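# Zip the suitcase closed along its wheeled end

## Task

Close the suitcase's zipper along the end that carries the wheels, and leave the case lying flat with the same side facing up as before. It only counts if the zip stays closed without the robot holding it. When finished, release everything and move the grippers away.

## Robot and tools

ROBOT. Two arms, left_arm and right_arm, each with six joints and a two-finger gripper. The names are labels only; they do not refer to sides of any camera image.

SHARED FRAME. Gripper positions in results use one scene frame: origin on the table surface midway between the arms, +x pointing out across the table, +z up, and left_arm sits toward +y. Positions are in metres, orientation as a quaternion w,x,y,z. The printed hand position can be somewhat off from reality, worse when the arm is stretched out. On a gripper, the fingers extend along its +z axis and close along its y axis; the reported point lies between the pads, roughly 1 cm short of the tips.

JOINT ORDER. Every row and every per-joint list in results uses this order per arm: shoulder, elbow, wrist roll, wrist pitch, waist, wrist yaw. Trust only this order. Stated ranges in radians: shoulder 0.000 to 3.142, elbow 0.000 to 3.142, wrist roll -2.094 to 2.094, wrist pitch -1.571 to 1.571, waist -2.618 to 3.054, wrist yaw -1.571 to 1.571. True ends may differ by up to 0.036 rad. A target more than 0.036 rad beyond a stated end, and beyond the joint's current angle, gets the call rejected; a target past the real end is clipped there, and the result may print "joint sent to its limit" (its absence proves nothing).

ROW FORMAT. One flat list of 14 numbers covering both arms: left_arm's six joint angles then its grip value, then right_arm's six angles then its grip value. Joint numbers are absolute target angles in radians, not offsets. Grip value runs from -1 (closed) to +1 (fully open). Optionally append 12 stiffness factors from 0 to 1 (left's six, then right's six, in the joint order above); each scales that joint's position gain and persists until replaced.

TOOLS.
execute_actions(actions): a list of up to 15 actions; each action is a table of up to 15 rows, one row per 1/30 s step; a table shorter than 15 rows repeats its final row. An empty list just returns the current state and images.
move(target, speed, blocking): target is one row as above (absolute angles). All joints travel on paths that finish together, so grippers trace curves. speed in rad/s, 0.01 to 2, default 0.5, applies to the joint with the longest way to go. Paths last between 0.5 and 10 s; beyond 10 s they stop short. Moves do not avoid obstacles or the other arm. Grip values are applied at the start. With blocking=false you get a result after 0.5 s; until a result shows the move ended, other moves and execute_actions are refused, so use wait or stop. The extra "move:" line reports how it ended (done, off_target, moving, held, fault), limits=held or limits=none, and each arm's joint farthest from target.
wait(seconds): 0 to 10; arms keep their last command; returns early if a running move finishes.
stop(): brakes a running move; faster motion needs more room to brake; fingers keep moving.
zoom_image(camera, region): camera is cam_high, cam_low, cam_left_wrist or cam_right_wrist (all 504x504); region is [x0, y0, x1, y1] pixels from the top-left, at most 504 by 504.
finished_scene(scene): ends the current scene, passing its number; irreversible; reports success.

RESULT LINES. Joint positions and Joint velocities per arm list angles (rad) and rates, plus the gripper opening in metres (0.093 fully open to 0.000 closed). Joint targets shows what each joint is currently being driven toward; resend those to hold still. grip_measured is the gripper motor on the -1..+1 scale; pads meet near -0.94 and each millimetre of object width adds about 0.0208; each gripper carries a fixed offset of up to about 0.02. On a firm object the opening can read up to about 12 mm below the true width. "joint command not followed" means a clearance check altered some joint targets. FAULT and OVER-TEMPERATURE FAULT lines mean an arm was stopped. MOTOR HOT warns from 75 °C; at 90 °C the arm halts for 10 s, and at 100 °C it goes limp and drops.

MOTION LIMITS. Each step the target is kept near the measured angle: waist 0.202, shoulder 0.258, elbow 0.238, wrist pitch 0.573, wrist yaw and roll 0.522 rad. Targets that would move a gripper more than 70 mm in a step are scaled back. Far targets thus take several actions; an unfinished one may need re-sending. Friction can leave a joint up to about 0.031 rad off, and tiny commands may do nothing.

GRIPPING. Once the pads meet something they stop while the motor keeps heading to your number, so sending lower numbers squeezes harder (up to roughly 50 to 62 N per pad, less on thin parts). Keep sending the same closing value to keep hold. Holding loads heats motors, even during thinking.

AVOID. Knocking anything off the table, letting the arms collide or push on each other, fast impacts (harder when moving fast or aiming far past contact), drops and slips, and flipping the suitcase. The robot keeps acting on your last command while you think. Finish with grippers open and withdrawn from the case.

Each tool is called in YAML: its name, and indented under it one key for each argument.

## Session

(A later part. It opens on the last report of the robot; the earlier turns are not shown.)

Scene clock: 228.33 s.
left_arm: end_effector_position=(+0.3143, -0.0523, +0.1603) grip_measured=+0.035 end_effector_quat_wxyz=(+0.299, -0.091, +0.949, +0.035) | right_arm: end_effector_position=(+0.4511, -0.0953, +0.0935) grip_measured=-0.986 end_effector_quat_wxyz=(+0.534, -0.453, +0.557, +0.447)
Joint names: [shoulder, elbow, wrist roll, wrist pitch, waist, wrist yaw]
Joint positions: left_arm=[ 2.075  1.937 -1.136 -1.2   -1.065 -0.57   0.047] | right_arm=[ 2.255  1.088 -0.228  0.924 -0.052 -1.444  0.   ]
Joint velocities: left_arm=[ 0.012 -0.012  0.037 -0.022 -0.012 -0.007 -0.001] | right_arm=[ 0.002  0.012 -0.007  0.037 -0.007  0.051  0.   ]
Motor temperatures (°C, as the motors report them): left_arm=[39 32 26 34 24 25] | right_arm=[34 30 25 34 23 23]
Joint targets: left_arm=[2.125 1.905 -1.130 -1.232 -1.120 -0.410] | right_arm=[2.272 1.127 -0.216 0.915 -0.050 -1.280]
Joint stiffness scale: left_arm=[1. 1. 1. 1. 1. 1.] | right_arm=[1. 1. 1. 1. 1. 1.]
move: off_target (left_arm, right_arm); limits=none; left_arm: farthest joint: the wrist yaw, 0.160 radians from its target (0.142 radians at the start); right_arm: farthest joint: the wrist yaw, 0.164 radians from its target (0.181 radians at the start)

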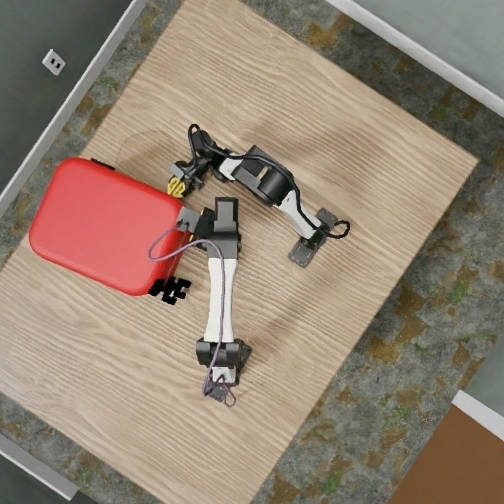

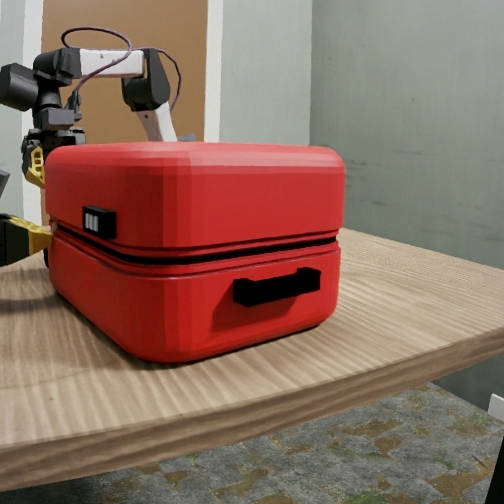

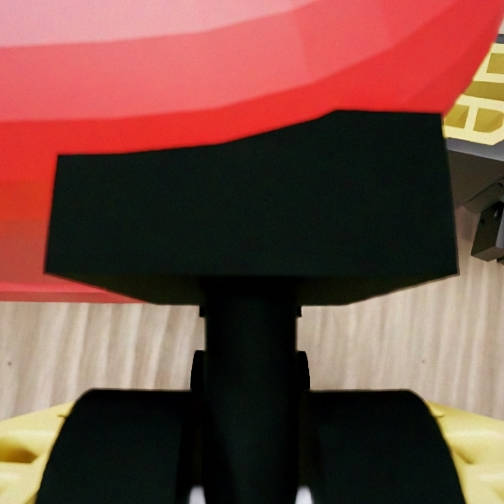

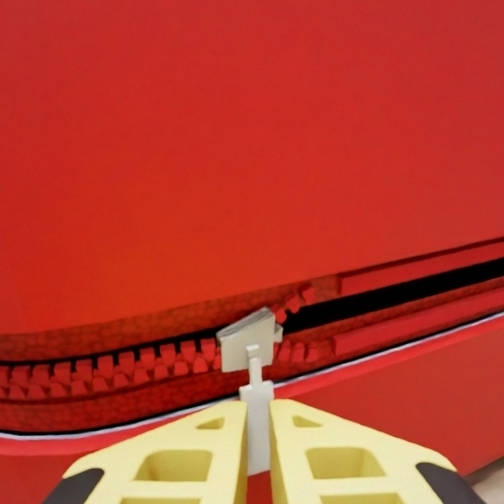

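move:
  target: [2.125,1.905,-1.13,-1.232,-1.12,-0.40,-0.15, 2.305,1.196,-0.216,0.879,-0.045,-1.27,-1]
  speed: 0.1

Scene clock: 230.43 s.
left_arm: end_effector_position=(+0.3149, -0.0519, +0.1600) grip_measured=+0.035 end_effector_quat_wxyz=(+0.297, -0.092, +0.950, +0.035) | right_arm: end_effector_position=(+0.4553, -0.0941, +0.0939) grip_measured=-0.986 end_effector_quat_wxyz=(+0.525, -0.461, +0.545, +0.463)
Joint names: [shoulder, elbow, wrist roll, wrist pitch, waist, wrist yaw]
Joint positions: left_arm=[ 2.075  1.937 -1.136 -1.199 -1.062 -0.567  0.047] | right_arm=[ 2.285  1.146 -0.229  0.889 -0.05  -1.488  0.   ]
Joint velocities: left_arm=[-0.017 -0.007 -0.037  0.022 -0.012  0.051  0.   ] | right_arm=[-0.032  0.017 -0.022 -0.022 -0.002  0.037  0.   ]
Motor temperatures (°C, as the motors report them): left_arm=[39 32 26 34 24 25] | right_arm=[34 30 25 34 23 23]
Joint targets: left_arm=[2.125 1.905 -1.130 -1.232 -1.120 -0.400] | right_arm=[2.305 1.196 -0.216 0.879 -0.045 -1.270]
Joint stiffness scale: left_arm=[1. 1. 1. 1. 1. 1.] | right_arm=[1. 1. 1. 1. 1. 1.]
move: off_target (left_arm, right_arm); limits=none; left_arm: farthest joint: the wrist yaw, 0.167 radians from its target (0.170 radians at the start); right_arm: farthest joint: the wrist yaw, 0.218 radians from its target (0.174 radians at the start)

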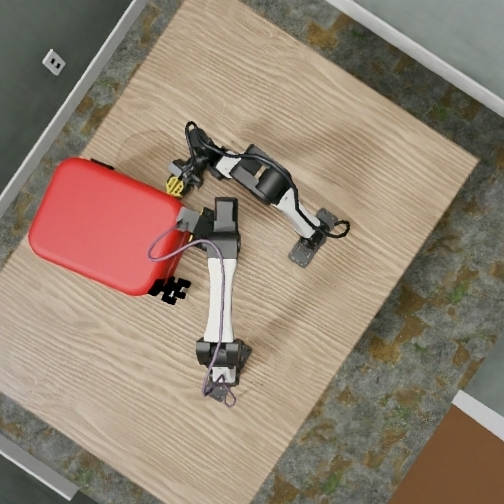

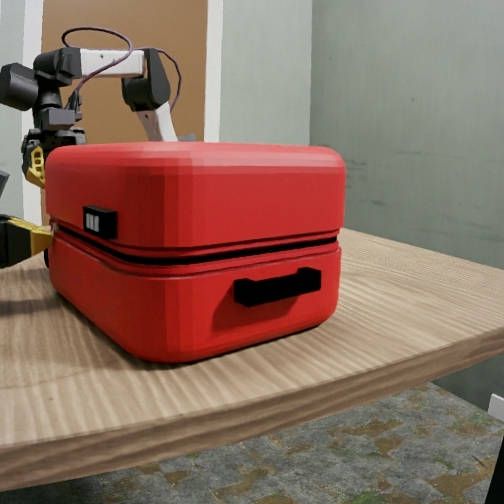

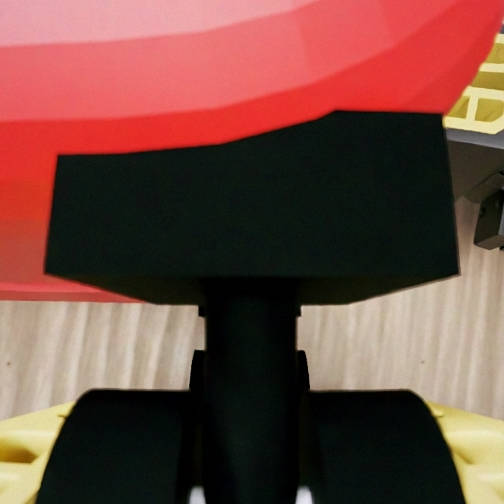

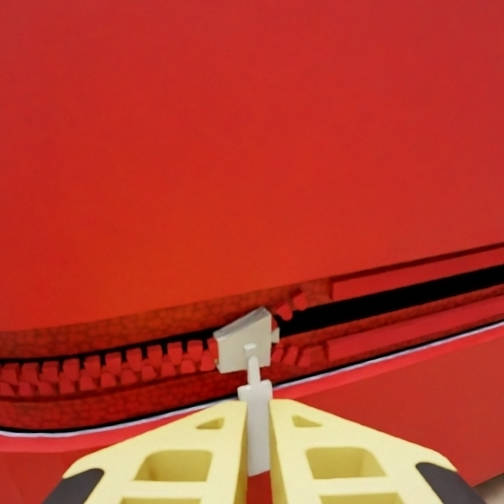

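move:
  target: [2.14,1.895,-1.13,-1.232,-1.13,-0.36,-0.15, 2.305,1.205,-0.216,0.879,-0.045,-1.18,-1]
  speed: 0.15

Scene clock: 232.93 s.
left_arm: end_effector_position=(+0.3154, -0.0519, +0.1596) grip_measured=+0.035 end_effector_quat_wxyz=(+0.296, -0.092, +0.950, +0.034) | right_arm: end_effector_position=(+0.4624, -0.0926, +0.0938) grip_measured=-0.986 end_effector_quat_wxyz=(+0.532, -0.457, +0.553, +0.450)
Joint names: [shoulder, elbow, wrist roll, wrist pitch, waist, wrist yaw]
Joint positions: left_arm=[ 2.076  1.938 -1.134 -1.199 -1.06  -0.562  0.047] | right_arm=[ 2.285  1.153 -0.233  0.886 -0.044 -1.448  0.   ]
Joint velocities: left_arm=[-0.022  0.012  0.007  0.066 -0.012 -0.022  0.   ] | right_arm=[-0.012  0.007 -0.007 -0.081  0.002 -0.007  0.   ]
Motor temperatures (°C, as the motors report them): left_arm=[39 32 26 34 24 25] | right_arm=[35 30 25 34 23 24]
Joint targets: left_arm=[2.140 1.895 -1.130 -1.232 -1.130 -0.360] | right_arm=[2.305 1.205 -0.216 0.879 -0.045 -1.180]
Joint stiffness scale: left_arm=[1. 1. 1. 1. 1. 1.] | right_arm=[1. 1. 1. 1. 1. 1.]
move: off_target (left_arm, right_arm); limits=none; left_arm: farthest joint: the wrist yaw, 0.202 radians from its target (0.207 radians at the start); right_arm: farthest joint: the wrist yaw, 0.268 radians from its target (0.308 radians at the start)

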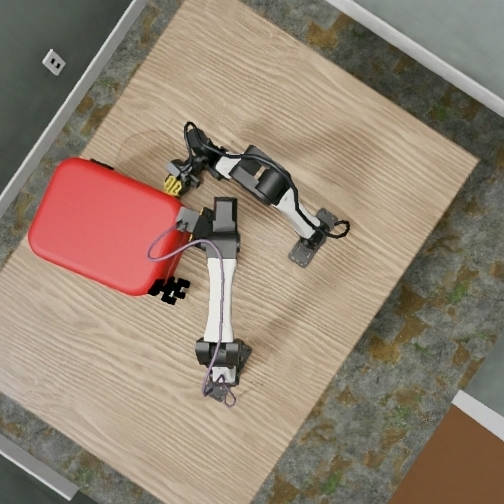

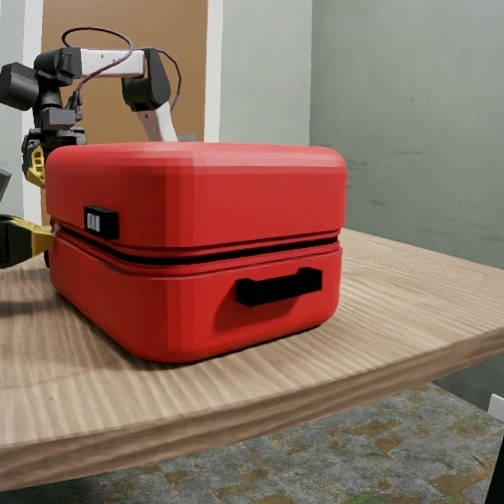

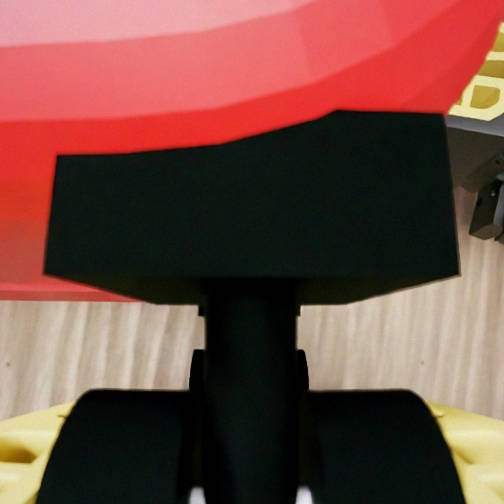

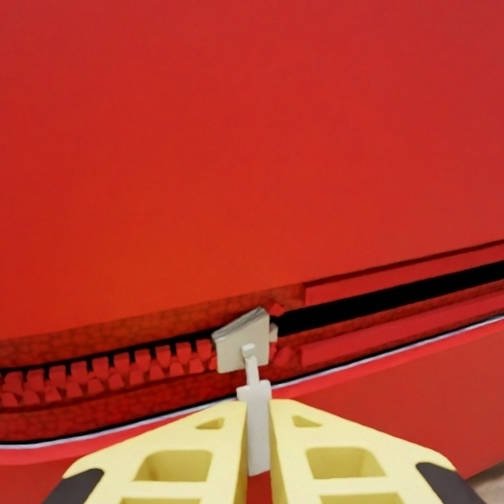

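move:
  target: [2.14,1.895,-1.13,-1.232,-1.13,-0.34,-0.15, 2.31,1.22,-0.216,0.87,-0.045,-1.14,-1]
  speed: 0.15

Scene clock: 235.33 s.
left_arm: end_effector_position=(+0.3164, -0.0517, +0.1596) grip_measured=+0.035 end_effector_quat_wxyz=(+0.295, -0.093, +0.950, +0.033) | right_arm: end_effector_position=(+0.4645, -0.0918, +0.0941) grip_measured=-0.986 end_effector_quat_wxyz=(+0.532, -0.456, +0.555, +0.448)
Joint names: [shoulder, elbow, wrist roll, wrist pitch, waist, wrist yaw]
Joint positions: left_arm=[ 2.076  1.938 -1.133 -1.196 -1.057 -0.56   0.047] | right_arm=[ 2.285  1.159 -0.236  0.876 -0.042 -1.441  0.   ]
Joint velocities: left_arm=[ 0.017  0.007 -0.007 -0.022  0.012  0.037 -0.002] | right_arm=[-0.012 -0.002 -0.037  0.051 -0.007  0.022  0.   ]
Motor temperatures (°C, as the motors report them): left_arm=[39 32 26 34 25 25] | right_arm=[36 31 25 34 23 25]
Joint targets: left_arm=[2.140 1.895 -1.130 -1.232 -1.130 -0.340] | right_arm=[2.310 1.220 -0.216 0.870 -0.045 -1.140]
Joint stiffness scale: left_arm=[1. 1. 1. 1. 1. 1.] | right_arm=[1. 1. 1. 1. 1. 1.]
move: off_target (left_arm, right_arm); limits=none; left_arm: farthest joint: the wrist yaw, 0.220 radians from its target (0.222 radians at the start); right_arm: farthest joint: the wrist yaw, 0.301 radians from its target (0.308 radians at the start)

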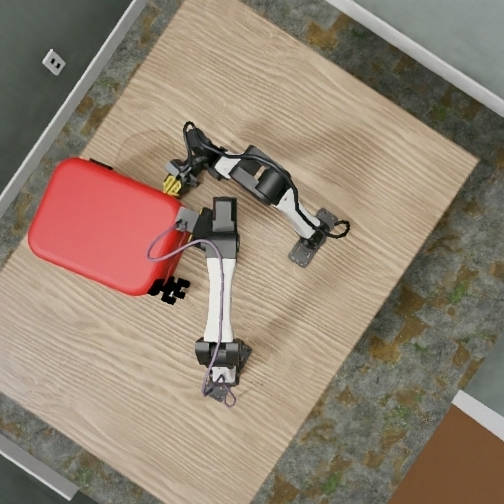

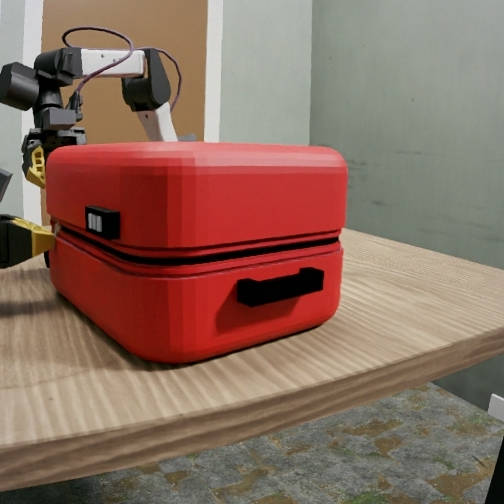

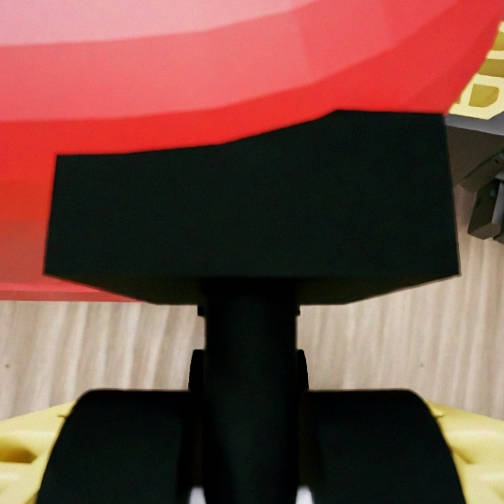

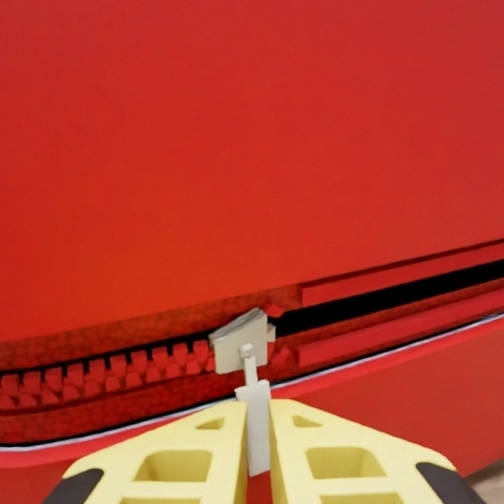

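At the end. Ease off, release, retreat.

move:
  target: [2.076,1.938,-1.133,-1.196,-1.057,-0.56,-0.15, 2.285,1.159,-0.236,0.876,-0.042,-1.441,-1]
  speed: 0.3

execute_actions:
  actions:
    - [[2.076,1.938,-1.133,-1.196,-1.057,-0.56,0.8, 2.285,1.159,-0.236,0.876,-0.042,-1.441,-0.5]]

move:
  target: [2.07,2.22,-1.159,-1.49,-1.09,-0.54,0.8, 2.27,1.159,-0.236,0.876,-0.22,-1.5,-0.5]
  speed: 0.4

Scene clock: 236.33 s.
left_arm: end_effector_position=(+0.3188, -0.0497, +0.1609) grip_measured=+0.035 end_effector_quat_wxyz=(+0.300, -0.096, +0.949, +0.035) | right_arm: end_effector_position=(+0.4606, -0.0912, +0.0947) grip_measured=-0.986 end_effector_quat_wxyz=(+0.529, -0.461, +0.548, +0.455)
Joint names: [shoulder, elbow, wrist roll, wrist pitch, waist, wrist yaw]
Joint positions: left_arm=[ 2.076  1.939 -1.133 -1.196 -1.054 -0.571  0.047] | right_arm=[ 2.285  1.159 -0.24   0.873 -0.042 -1.464  0.   ]
Joint velocities: left_arm=[ 0.002 -0.007 -0.022  0.037 -0.012 -0.051  0.   ] | right_arm=[-0.012  0.007 -0.051 -0.037 -0.002 -0.051  0.   ]
Motor temperatures (°C, as the motors report them): left_arm=[39 32 26 34 25 25] | right_arm=[36 31 25 34 23 25]
Joint targets: left_arm=[2.076 1.938 -1.133 -1.196 -1.057 -0.560] | right_arm=[2.285 1.159 -0.236 0.876 -0.042 -1.441]
Joint stiffness scale: left_arm=[1. 1. 1. 1. 1. 1.] | right_arm=[1. 1. 1. 1. 1. 1.]
move: off_target (right_arm); limits=none; left_arm: farthest joint: the wrist yaw, 0.011 radians from its target (0.000 radians at the start); right_arm: farthest joint: the wrist yaw, 0.023 radians from its target (0.000 radians at the start)

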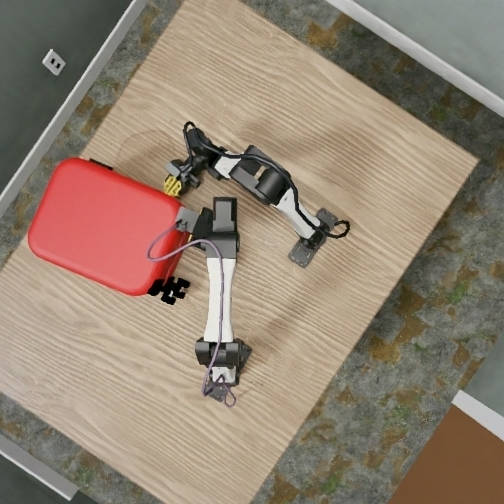

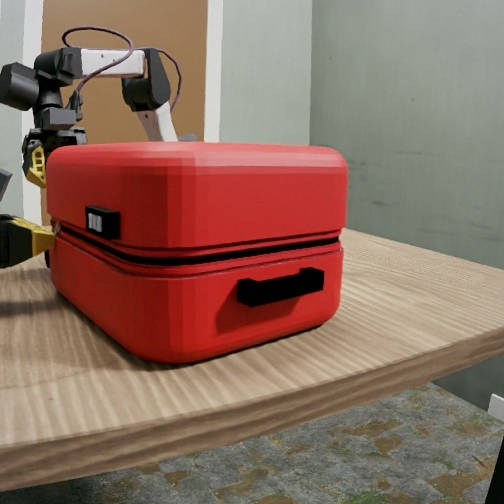

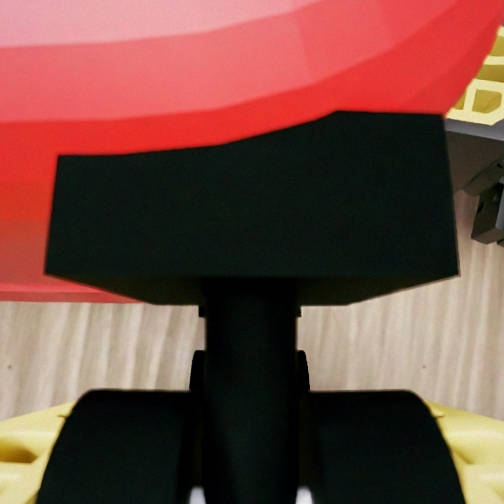

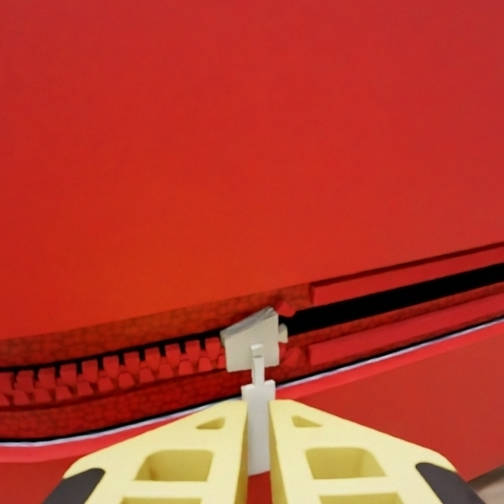

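Scene clock: 236.83 s.
left_arm: end_effector_position=(+0.3186, -0.0498, +0.1608) grip_measured=+0.798 end_effector_quat_wxyz=(+0.299, -0.095, +0.949, +0.035) | right_arm: end_effector_position=(+0.4644, -0.0932, +0.0940) grip_measured=-0.502 end_effector_quat_wxyz=(+0.533, -0.456, +0.555, +0.447)
Joint names: [shoulder, elbow, wrist roll, wrist pitch, waist, wrist yaw]
Joint positions: left_arm=[ 2.076  1.939 -1.133 -1.197 -1.054 -0.57   0.084] | right_arm=[ 2.285  1.159 -0.24   0.875 -0.045 -1.443  0.021]
Joint velocities: left_arm=[ 0.007 -0.012 -0.051  0.022 -0.012 -0.022  0.   ] | right_arm=[-0.007  0.002  0.051 -0.007 -0.007  0.007 -0.001]
Motor temperatures (°C, as the motors report them): left_arm=[39 32 26 34 25 25] | right_arm=[36 31 25 34 23 25]
Joint targets: left_arm=[2.076 1.938 -1.133 -1.196 -1.057 -0.560] | right_arm=[2.285 1.159 -0.236 0.876 -0.042 -1.441]
Joint stiffness scale: left_arm=[1. 1. 1. 1. 1. 1.] | right_arm=[1. 1. 1. 1. 1. 1.]

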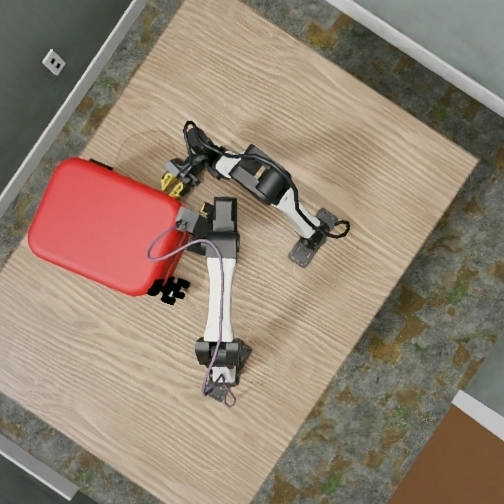

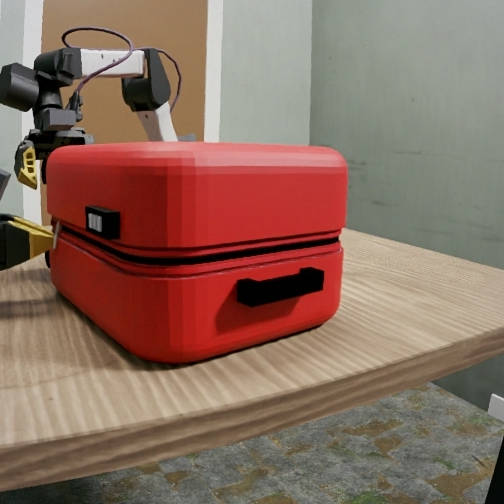

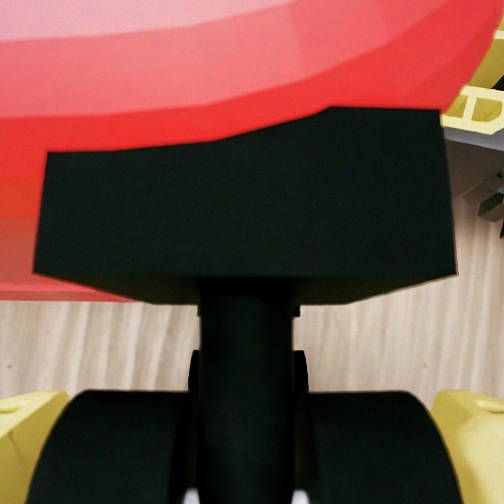

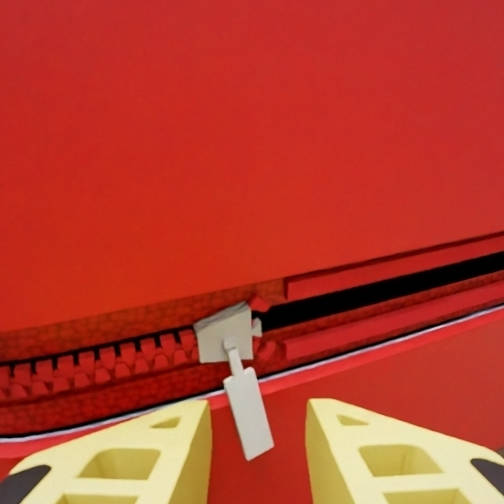

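Scene clock: 238.30 s.
left_arm: end_effector_position=(+0.2991, -0.0443, +0.2241) grip_measured=+0.798 end_effector_quat_wxyz=(+0.291, -0.090, +0.952, +0.028) | right_arm: end_effector_position=(+0.4741, -0.1700, +0.0960) grip_measured=-0.501 end_effector_quat_wxyz=(+0.563, -0.418, +0.579, +0.416)
Joint names: [shoulder, elbow, wrist roll, wrist pitch, waist, wrist yaw]
Joint positions: left_arm=[ 2.076  2.206 -1.151 -1.472 -1.079 -0.552  0.084] | right_arm=[ 2.285  1.159 -0.24   0.875 -0.216 -1.491  0.021]
Joint velocities: left_arm=[-0.007 -0.007 -0.007  0.022 -0.007 -0.007 -0.   ] | right_arm=[ 0.007  0.002  0.007 -0.037  0.007 -0.022  0.   ]
Motor temperatures (°C, as the motors report them): left_arm=[40 32 26 34 25 25] | right_arm=[37 31 25 34 23 25]
Joint targets: left_arm=[2.070 2.220 -1.159 -1.490 -1.090 -0.540] | right_arm=[2.270 1.159 -0.236 0.876 -0.220 -1.500]
Joint stiffness scale: left_arm=[1. 1. 1. 1. 1. 1.] | right_arm=[1. 1. 1. 1. 1. 1.]
move: done; limits=none; left_arm: farthest joint: the wrist pitch, 0.018 radians from its target (0.293 radians at the start); right_arm: farthest joint: the shoulder, 0.015 radians from its target (0.015 radians at the start)

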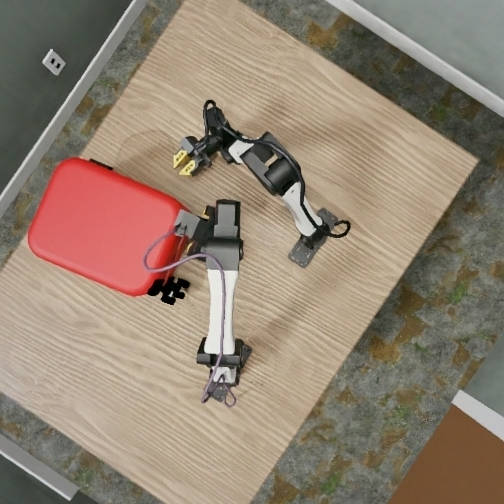

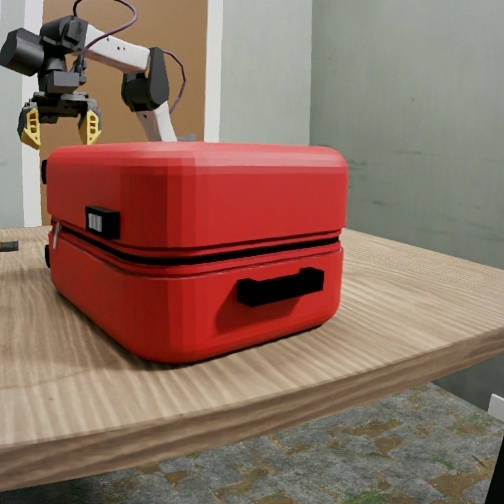

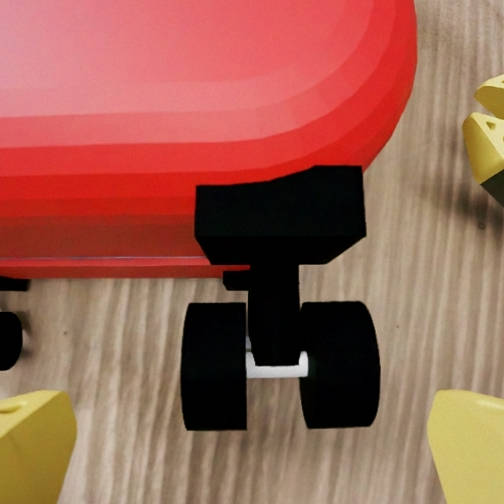

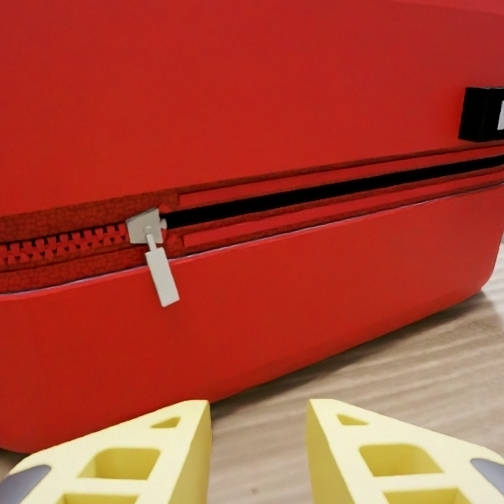

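move:
  target: [0.7,0.8,0,-0.9,-1.0,0,0.8, 1.0,0.8,0,-0.3,-0.7,-0.5,0.5]
  speed: 1.0

Scene clock: 240.80 s.
left_arm: end_effector_position=(+0.1303, +0.0967, +0.1933) grip_measured=+0.798 end_effector_quat_wxyz=(+0.327, +0.424, +0.828, -0.166) | right_arm: end_effector_position=(+0.3123, -0.3825, +0.2455) grip_measured=+0.499 end_effector_quat_wxyz=(+0.544, +0.162, +0.823, +0.028)
Joint names: [shoulder, elbow, wrist roll, wrist pitch, waist, wrist yaw]
Joint positions: left_arm=[ 0.719  0.815 -0.009 -0.916 -1.012 -0.011  0.084] | right_arm=[ 1.01   0.815 -0.006 -0.291 -0.69  -0.509  0.069]
Joint velocities: left_arm=[-0.022  0.007 -0.022 -0.022  0.002 -0.022  0.   ] | right_arm=[ 0.007 -0.002 -0.081  0.037 -0.002  0.022 -0.001]
Motor temperatures (°C, as the motors report them): left_arm=[40 32 26 34 24 25] | right_arm=[37 31 25 34 23 24]
Joint targets: left_arm=[0.700 0.800 -0.000 -0.900 -1.000 0.000] | right_arm=[1.000 0.800 -0.000 -0.300 -0.700 -0.500]
Joint stiffness scale: left_arm=[1. 1. 1. 1. 1. 1.] | right_arm=[1. 1. 1. 1. 1. 1.]
move: done; limits=none; left_arm: farthest joint: the shoulder, 0.019 radians from its target (1.376 radians at the start); right_arm: farthest joint: the elbow, 0.015 radians from its target (0.359 radians at the start)

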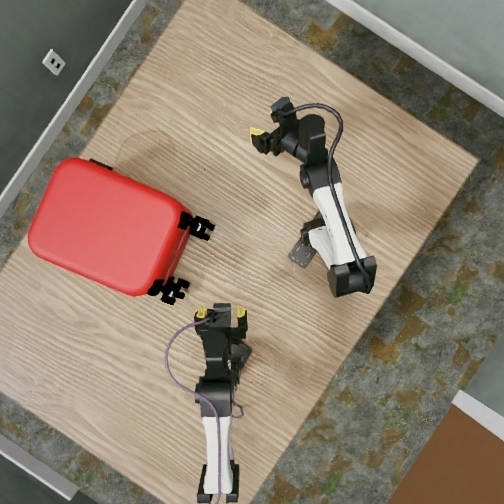

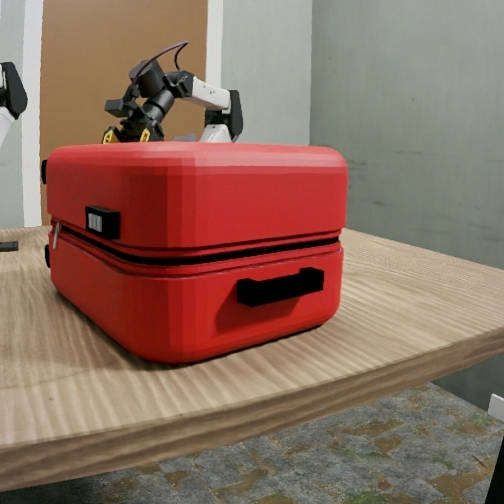

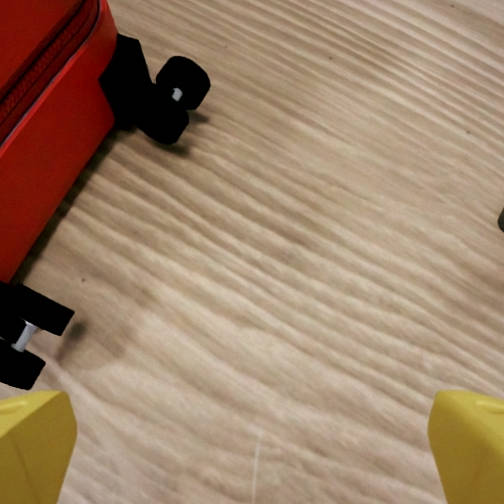

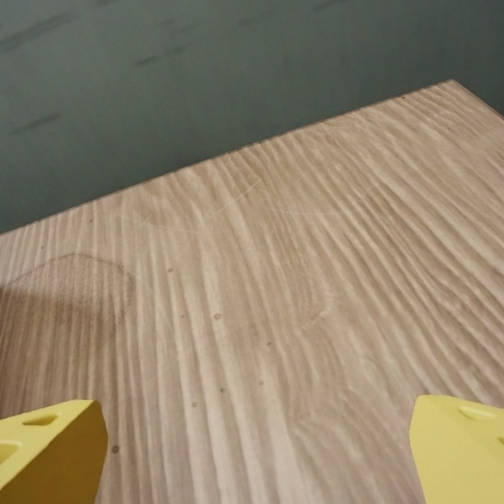

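finished_scene:
  scene: 1

The scene is finished: the task was done.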